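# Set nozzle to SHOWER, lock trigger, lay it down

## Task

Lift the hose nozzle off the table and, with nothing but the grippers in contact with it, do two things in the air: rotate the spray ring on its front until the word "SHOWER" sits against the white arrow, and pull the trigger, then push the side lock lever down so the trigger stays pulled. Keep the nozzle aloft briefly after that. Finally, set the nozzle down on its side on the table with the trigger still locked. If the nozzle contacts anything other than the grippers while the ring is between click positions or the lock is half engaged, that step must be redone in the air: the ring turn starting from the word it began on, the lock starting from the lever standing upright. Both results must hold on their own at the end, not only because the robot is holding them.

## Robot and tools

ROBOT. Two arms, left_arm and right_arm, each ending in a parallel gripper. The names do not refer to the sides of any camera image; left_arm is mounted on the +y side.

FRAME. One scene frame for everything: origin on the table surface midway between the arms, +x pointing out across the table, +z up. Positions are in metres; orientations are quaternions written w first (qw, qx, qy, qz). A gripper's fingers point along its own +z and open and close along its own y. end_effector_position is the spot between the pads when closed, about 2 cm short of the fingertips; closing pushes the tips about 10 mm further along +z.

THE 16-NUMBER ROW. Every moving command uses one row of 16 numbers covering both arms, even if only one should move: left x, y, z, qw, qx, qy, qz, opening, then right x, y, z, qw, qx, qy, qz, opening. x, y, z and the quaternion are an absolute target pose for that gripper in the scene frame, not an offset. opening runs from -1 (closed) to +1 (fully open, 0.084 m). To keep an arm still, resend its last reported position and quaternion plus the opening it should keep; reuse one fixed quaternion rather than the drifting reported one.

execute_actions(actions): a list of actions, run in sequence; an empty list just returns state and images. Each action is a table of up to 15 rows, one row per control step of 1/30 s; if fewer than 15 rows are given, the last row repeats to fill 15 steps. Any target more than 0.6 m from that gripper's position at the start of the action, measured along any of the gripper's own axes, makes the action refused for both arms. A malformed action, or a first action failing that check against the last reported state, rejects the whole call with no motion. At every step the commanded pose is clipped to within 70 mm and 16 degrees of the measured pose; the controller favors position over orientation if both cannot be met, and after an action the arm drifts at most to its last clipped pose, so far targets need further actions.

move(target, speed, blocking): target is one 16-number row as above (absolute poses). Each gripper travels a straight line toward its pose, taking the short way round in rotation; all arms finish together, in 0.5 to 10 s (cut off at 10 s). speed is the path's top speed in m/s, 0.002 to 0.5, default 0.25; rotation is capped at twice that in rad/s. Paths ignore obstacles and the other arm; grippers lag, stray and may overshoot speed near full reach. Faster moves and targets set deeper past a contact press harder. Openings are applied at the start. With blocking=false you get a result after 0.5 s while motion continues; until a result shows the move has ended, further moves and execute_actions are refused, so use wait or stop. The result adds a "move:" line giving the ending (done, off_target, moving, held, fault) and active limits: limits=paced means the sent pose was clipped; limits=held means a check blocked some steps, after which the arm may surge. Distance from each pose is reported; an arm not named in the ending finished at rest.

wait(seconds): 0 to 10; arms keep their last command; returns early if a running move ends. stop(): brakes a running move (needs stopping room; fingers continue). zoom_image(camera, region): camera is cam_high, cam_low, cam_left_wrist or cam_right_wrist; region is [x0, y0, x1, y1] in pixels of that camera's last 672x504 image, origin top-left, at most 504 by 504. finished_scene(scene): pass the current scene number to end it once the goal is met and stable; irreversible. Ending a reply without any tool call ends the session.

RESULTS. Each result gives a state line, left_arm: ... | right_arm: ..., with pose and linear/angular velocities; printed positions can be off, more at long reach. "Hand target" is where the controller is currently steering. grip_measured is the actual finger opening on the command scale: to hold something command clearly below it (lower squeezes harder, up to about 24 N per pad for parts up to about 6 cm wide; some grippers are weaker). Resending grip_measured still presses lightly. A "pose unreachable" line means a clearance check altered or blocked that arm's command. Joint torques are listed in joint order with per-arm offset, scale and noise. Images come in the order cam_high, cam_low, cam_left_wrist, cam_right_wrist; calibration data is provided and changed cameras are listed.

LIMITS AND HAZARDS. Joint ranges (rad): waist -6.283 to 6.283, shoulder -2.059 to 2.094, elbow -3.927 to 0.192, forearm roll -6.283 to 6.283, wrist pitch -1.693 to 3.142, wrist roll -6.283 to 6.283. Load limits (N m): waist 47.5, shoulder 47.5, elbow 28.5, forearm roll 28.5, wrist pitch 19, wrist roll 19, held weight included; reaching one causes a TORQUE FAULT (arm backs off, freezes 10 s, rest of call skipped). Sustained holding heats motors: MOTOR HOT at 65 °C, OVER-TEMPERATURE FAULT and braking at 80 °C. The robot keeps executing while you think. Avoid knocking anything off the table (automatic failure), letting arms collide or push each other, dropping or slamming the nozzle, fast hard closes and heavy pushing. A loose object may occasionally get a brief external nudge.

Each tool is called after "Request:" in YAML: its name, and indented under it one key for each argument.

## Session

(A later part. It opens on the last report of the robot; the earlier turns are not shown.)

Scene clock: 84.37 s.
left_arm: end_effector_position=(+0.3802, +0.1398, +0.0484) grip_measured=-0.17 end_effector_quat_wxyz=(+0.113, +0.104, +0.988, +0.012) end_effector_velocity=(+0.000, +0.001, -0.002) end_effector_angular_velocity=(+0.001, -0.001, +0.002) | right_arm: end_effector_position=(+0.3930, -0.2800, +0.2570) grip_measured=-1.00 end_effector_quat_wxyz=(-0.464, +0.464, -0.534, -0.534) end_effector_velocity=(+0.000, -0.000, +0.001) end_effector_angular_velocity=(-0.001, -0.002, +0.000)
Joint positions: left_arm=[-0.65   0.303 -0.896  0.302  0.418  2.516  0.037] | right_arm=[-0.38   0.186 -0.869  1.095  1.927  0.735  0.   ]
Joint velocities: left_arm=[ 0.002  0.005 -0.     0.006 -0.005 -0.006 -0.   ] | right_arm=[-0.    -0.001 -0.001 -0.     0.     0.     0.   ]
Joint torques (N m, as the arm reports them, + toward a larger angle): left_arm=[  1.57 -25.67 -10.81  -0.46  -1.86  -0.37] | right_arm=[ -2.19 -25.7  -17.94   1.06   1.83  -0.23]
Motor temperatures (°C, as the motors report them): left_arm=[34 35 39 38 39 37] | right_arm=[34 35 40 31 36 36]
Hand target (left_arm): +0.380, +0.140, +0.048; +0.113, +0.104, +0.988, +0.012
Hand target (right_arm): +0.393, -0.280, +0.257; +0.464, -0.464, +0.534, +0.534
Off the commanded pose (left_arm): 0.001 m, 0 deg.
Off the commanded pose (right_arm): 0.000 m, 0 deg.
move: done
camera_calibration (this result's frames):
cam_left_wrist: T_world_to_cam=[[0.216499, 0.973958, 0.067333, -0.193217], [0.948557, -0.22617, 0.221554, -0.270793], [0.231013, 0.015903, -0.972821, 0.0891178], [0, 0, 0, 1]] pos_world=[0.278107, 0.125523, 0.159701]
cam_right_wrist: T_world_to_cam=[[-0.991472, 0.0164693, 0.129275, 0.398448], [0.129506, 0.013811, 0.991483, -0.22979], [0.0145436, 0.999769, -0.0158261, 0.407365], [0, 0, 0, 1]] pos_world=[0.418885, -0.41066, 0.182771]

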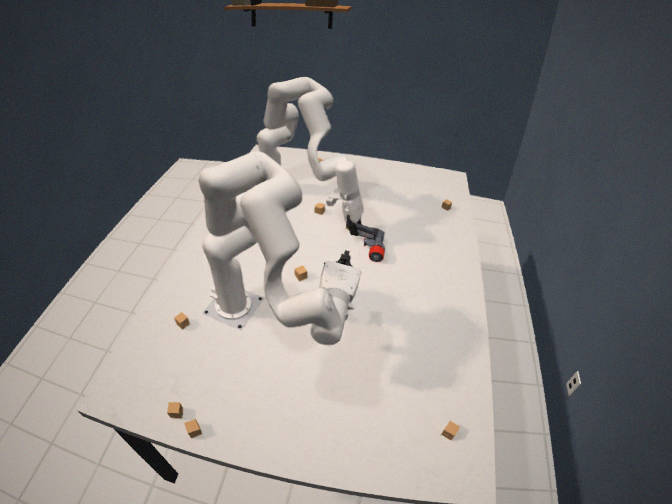

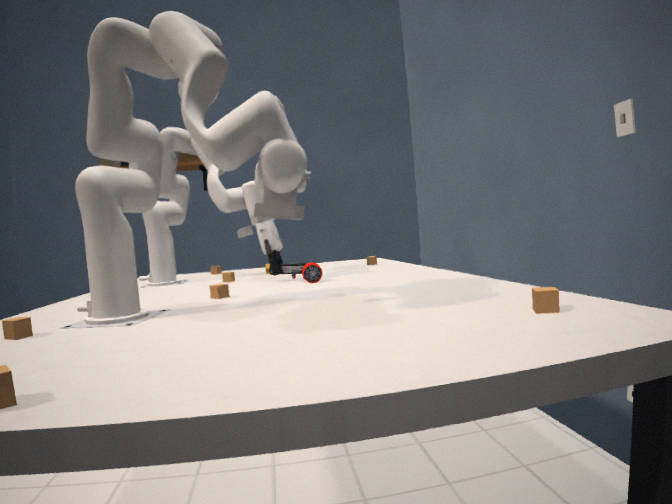

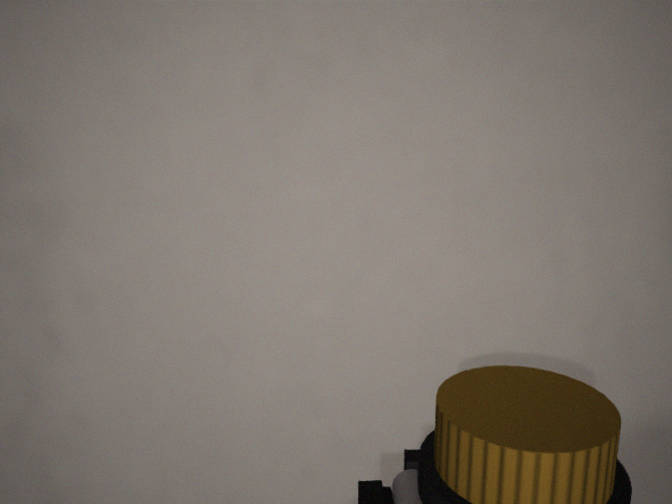

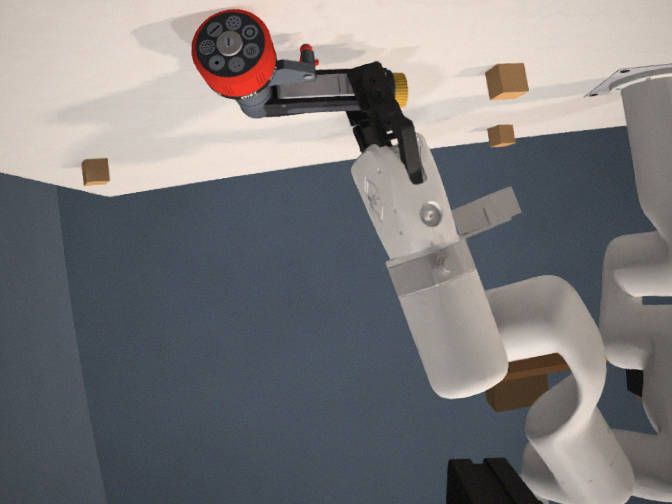

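Request:
move:
  target: [0.38,0.14,0.037,0.1126,0.1038,0.9881,0.0119,-1,0.393,-0.28,0.257,0.4639,-0.4639,0.5337,0.5337,-1]
  speed: 0.015

Request:
execute_actions:
  actions:
    - [[0.38,0.14,0.037,0.1126,0.1038,0.9881,0.0119,-0.1,0.393,-0.28,0.257,0.4639,-0.4639,0.5337,0.5337,-1]]
    - [[0.38,0.14,0.037,0.1126,0.1038,0.9881,0.0119,0.2,0.393,-0.28,0.257,0.4639,-0.4639,0.5337,0.5337,-1]]
    - [[0.38,0.14,0.037,0.1126,0.1038,0.9881,0.0119,0.8,0.393,-0.28,0.257,0.4639,-0.4639,0.5337,0.5337,-1]]

Request:
move:
  target: [0.38,0.14,0.15,0.1126,0.1038,0.9881,0.0119,0.8,0.393,-0.28,0.257,0.4639,-0.4639,0.5337,0.5337,-1]
  speed: 0.15

Scene clock: 86.63 s.
left_arm: end_effector_position=(+0.3801, +0.1400, +0.0372) grip_measured=-0.17 end_effector_quat_wxyz=(+0.113, +0.104, +0.988, +0.012) end_effector_velocity=(+0.000, +0.001, -0.002) end_effector_angular_velocity=(+0.001, +0.000, +0.001) | right_arm: end_effector_position=(+0.3930, -0.2800, +0.2570) grip_measured=-1.00 end_effector_quat_wxyz=(-0.464, +0.464, -0.534, -0.534) end_effector_velocity=(-0.000, +0.000, -0.000) end_effector_angular_velocity=(-0.000, +0.000, +0.000)
Joint positions: left_arm=[-0.647  0.331 -0.896  0.322  0.391  2.498  0.037] | right_arm=[-0.38   0.186 -0.869  1.095  1.927  0.735  0.   ]
Joint velocities: left_arm=[ 0.002  0.005 -0.     0.004 -0.004 -0.003  0.   ] | right_arm=[ 0.    -0.001  0.001 -0.     0.     0.     0.   ]
Joint torques (N m, as the arm reports them, + toward a larger angle): left_arm=[  1.48 -23.84  -9.45  -0.56  -1.23  -0.23] | right_arm=[ -2.41 -25.47 -17.83   1.09   1.51  -0.33]
Motor temperatures (°C, as the motors report them): left_arm=[34 35 39 38 39 37] | right_arm=[34 35 40 31 36 36]
Hand target (left_arm): +0.380, +0.140, +0.037; +0.113, +0.104, +0.988, +0.012
Hand target (right_arm): +0.393, -0.280, +0.257; +0.464, -0.464, +0.534, +0.534
Off the commanded pose (left_arm): 0.000 m, 0 deg.
Off the commanded pose (right_arm): 0.000 m, 0 deg.
move: done
camera_calibration (this result's frames):
cam_left_wrist: T_world_to_cam=[[0.216362, 0.973965, 0.0676764, -0.192575], [0.948601, -0.226114, 0.221423, -0.268178], [0.230961, 0.0162903, -0.972827, 0.0782148], [0, 0, 0, 1]] pos_world=[0.277996, 0.125648, 0.148503]
cam_right_wrist: T_world_to_cam=[[-0.991472, 0.0164683, 0.129273, 0.398446], [0.129504, 0.0138077, 0.991483, -0.229791], [0.014543, 0.999769, -0.0158226, 0.407364], [0, 0, 0, 1]] pos_world=[0.418883, -0.410658, 0.182771]

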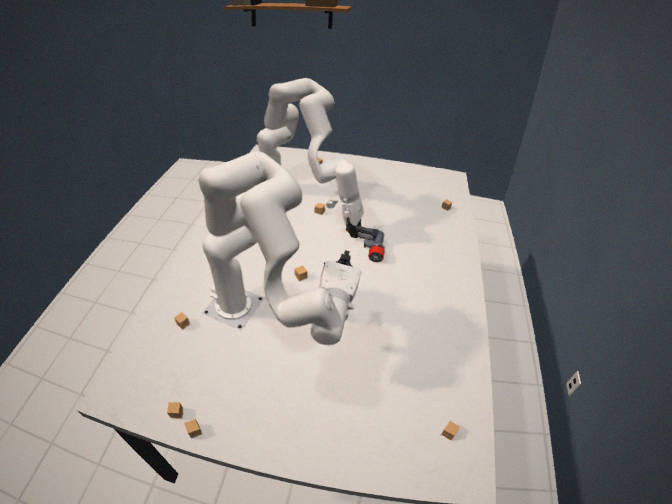

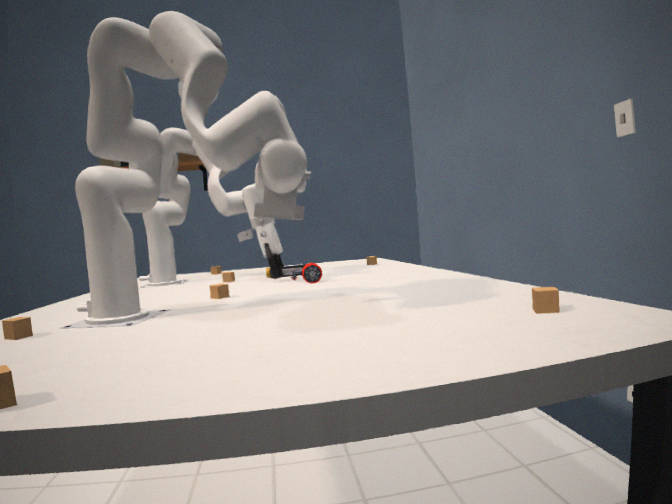

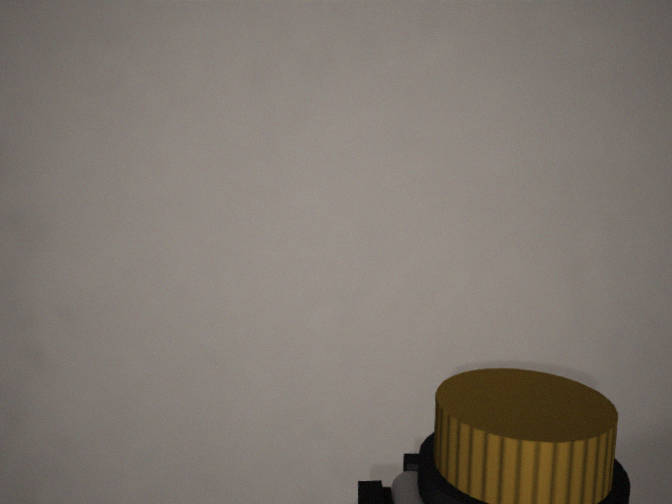

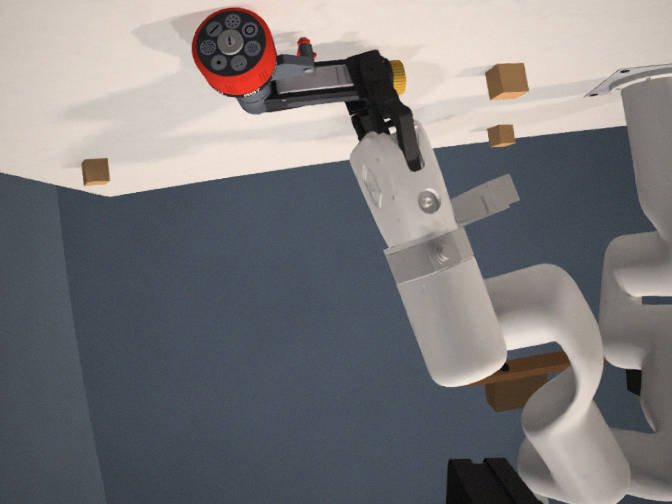

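Scene clock: 88.13 s.
left_arm: end_effector_position=(+0.3800, +0.1400, +0.0370) grip_measured=+0.80 end_effector_quat_wxyz=(+0.113, +0.104, +0.988, +0.012) end_effector_velocity=(+0.000, -0.000, +0.000) end_effector_angular_velocity=(-0.000, -0.000, -0.000) | right_arm: end_effector_position=(+0.3930, -0.2800, +0.2570) grip_measured=-1.00 end_effector_quat_wxyz=(-0.464, +0.464, -0.534, -0.534) end_effector_velocity=(-0.000, +0.000, -0.000) end_effector_angular_velocity=(+0.001, +0.001, -0.000)
Joint positions: left_arm=[-0.647  0.331 -0.896  0.322  0.39   2.498  0.076] | right_arm=[-0.38   0.186 -0.869  1.095  1.927  0.735  0.   ]
Joint velocities: left_arm=[ 0. -0. -0.  0. -0.  0.  0.] | right_arm=[-0.     0.001  0.001 -0.    -0.     0.     0.   ]
Joint torques (N m, as the arm reports them, + toward a larger angle): left_arm=[  1.72 -24.44  -9.83  -0.46  -1.46  -0.39] | right_arm=[ -2.38 -25.67 -18.04   1.36   1.89  -0.21]
Motor temperatures (°C, as the motors report them): left_arm=[34 35 39 38 39 37] | right_arm=[34 35 40 31 36 36]
Hand target (left_arm): +0.380, +0.140, +0.037; +0.113, +0.104, +0.988, +0.012
Hand target (right_arm): +0.393, -0.280, +0.257; +0.464, -0.464, +0.534, +0.534
Off the commanded pose (left_arm): 0.000 m, 0 deg.
Off the commanded pose (right_arm): 0.000 m, 0 deg.
camera_calibration (this result's frames):
cam_left_wrist: T_world_to_cam=[[0.216408, 0.973945, 0.0678159, -0.192601], [0.948598, -0.226189, 0.221361, -0.268054], [0.230932, 0.0164259, -0.972831, 0.077994], [0, 0, 0, 1]] pos_world=[0.277945, 0.125671, 0.148273]
cam_right_wrist: T_world_to_cam=[[-0.991472, 0.0164684, 0.129273, 0.398446], [0.129504, 0.0138075, 0.991483, -0.229792], [0.0145432, 0.999769, -0.0158225, 0.407364], [0, 0, 0, 1]] pos_world=[0.418883, -0.410658, 0.182771]

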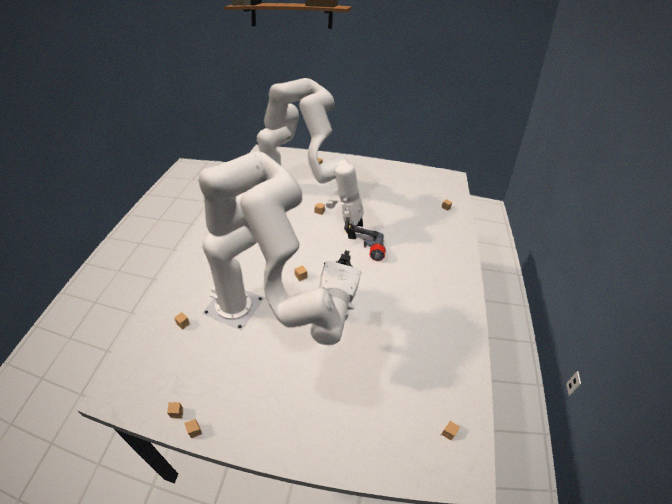

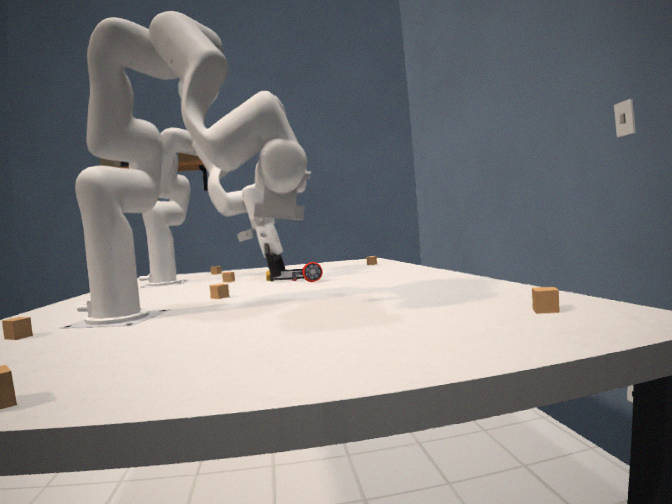

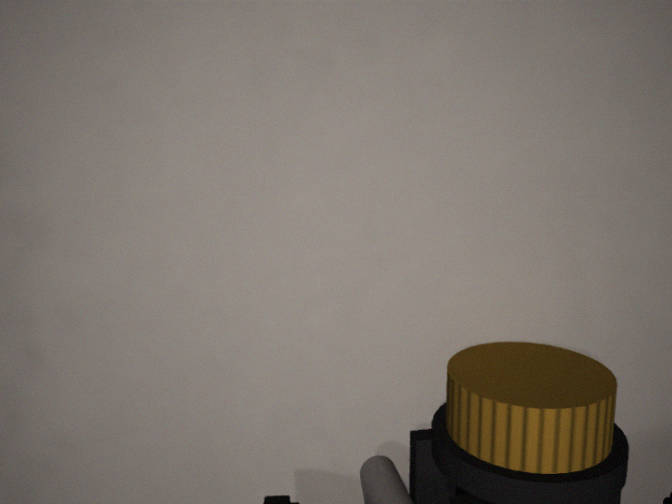

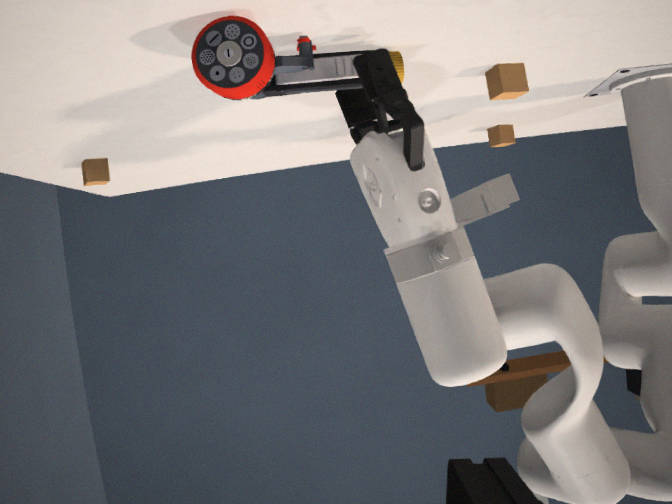

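Scene clock: 89.40 s.
left_arm: end_effector_position=(+0.3797, +0.1403, +0.1492) grip_measured=+0.80 end_effector_quat_wxyz=(+0.112, +0.104, +0.988, +0.012) end_effector_velocity=(+0.001, -0.001, +0.005) end_effector_angular_velocity=(-0.001, -0.002, -0.000) | right_arm: end_effector_position=(+0.3930, -0.2800, +0.2570) grip_measured=-1.00 end_effector_quat_wxyz=(-0.464, +0.464, -0.534, -0.534) end_effector_velocity=(-0.000, +0.000, -0.000) end_effector_angular_velocity=(+0.000, +0.000, +0.000)
Joint positions: left_arm=[-0.67   0.091 -0.954  0.2    0.684  2.619  0.077] | right_arm=[-0.38   0.186 -0.869  1.095  1.927  0.735  0.   ]
Joint velocities: left_arm=[-0.001 -0.006 -0.006 -0.002  0.01   0.002 -0.   ] | right_arm=[ 0.    -0.     0.001 -0.    -0.    -0.     0.   ]
Joint torques (N m, as the arm reports them, + toward a larger angle): left_arm=[  1.57 -21.93 -11.41  -0.31  -1.44  -0.36] | right_arm=[ -2.73 -25.7  -17.91   1.45   1.71  -0.18]
Motor temperatures (°C, as the motors report them): left_arm=[34 35 39 38 39 37] | right_arm=[34 35 40 31 36 36]
Hand target (left_arm): +0.380, +0.140, +0.150; +0.113, +0.104, +0.988, +0.012
Hand target (right_arm): +0.393, -0.280, +0.257; +0.464, -0.464, +0.534, +0.534
Off the commanded pose (left_arm): 0.001 m, 0 deg.
Off the commanded pose (right_arm): 0.000 m, 0 deg.
move: done
camera_calibration (this result's frames):
cam_left_wrist: T_world_to_cam=[[0.2164, 0.973906, 0.0684036, -0.200522], [0.948695, -0.226308, 0.220824, -0.292501], [0.230542, 0.017108, -0.972912, 0.187307], [0, 0, 0, 1]] pos_world=[0.277705, 0.12589, 0.260541]
cam_right_wrist: T_world_to_cam=[[-0.991472, 0.0164684, 0.129273, 0.398446], [0.129504, 0.0138076, 0.991483, -0.229791], [0.0145432, 0.999769, -0.0158225, 0.407364], [0, 0, 0, 1]] pos_world=[0.418883, -0.410658, 0.182772]

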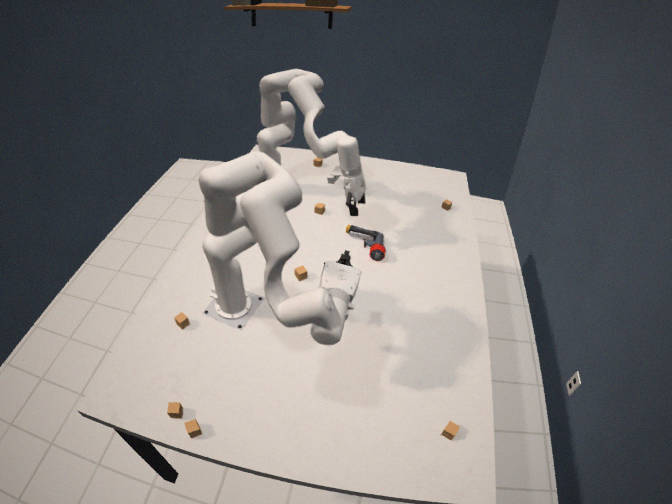

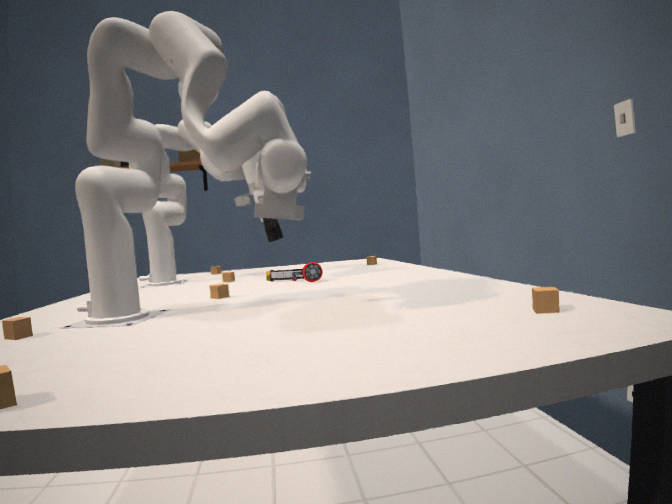

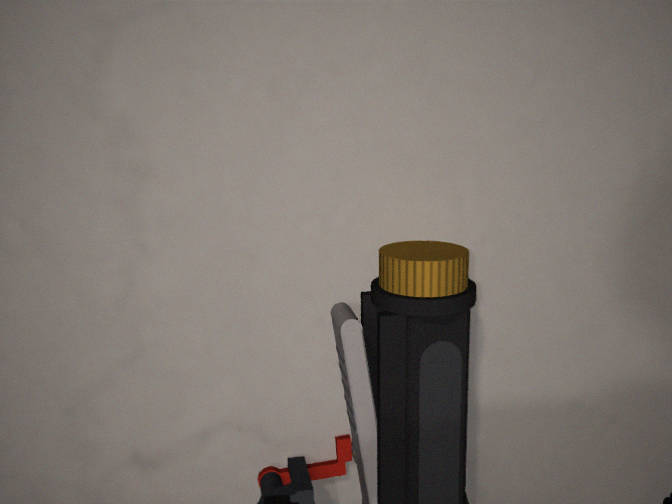

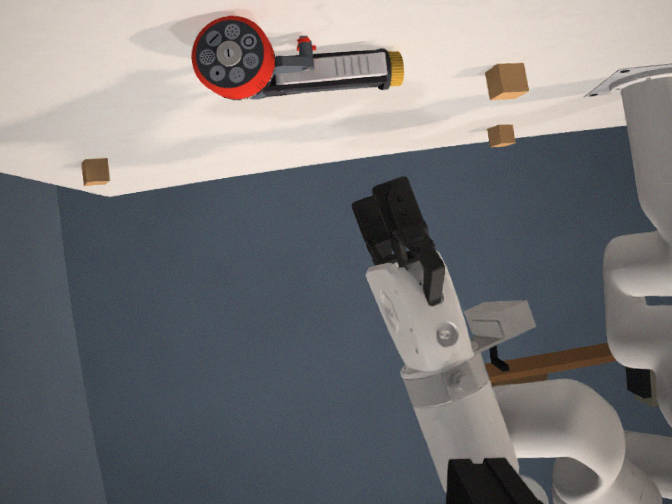

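Request:
finished_scene:
  scene: 1

The scene is finished: the task was done.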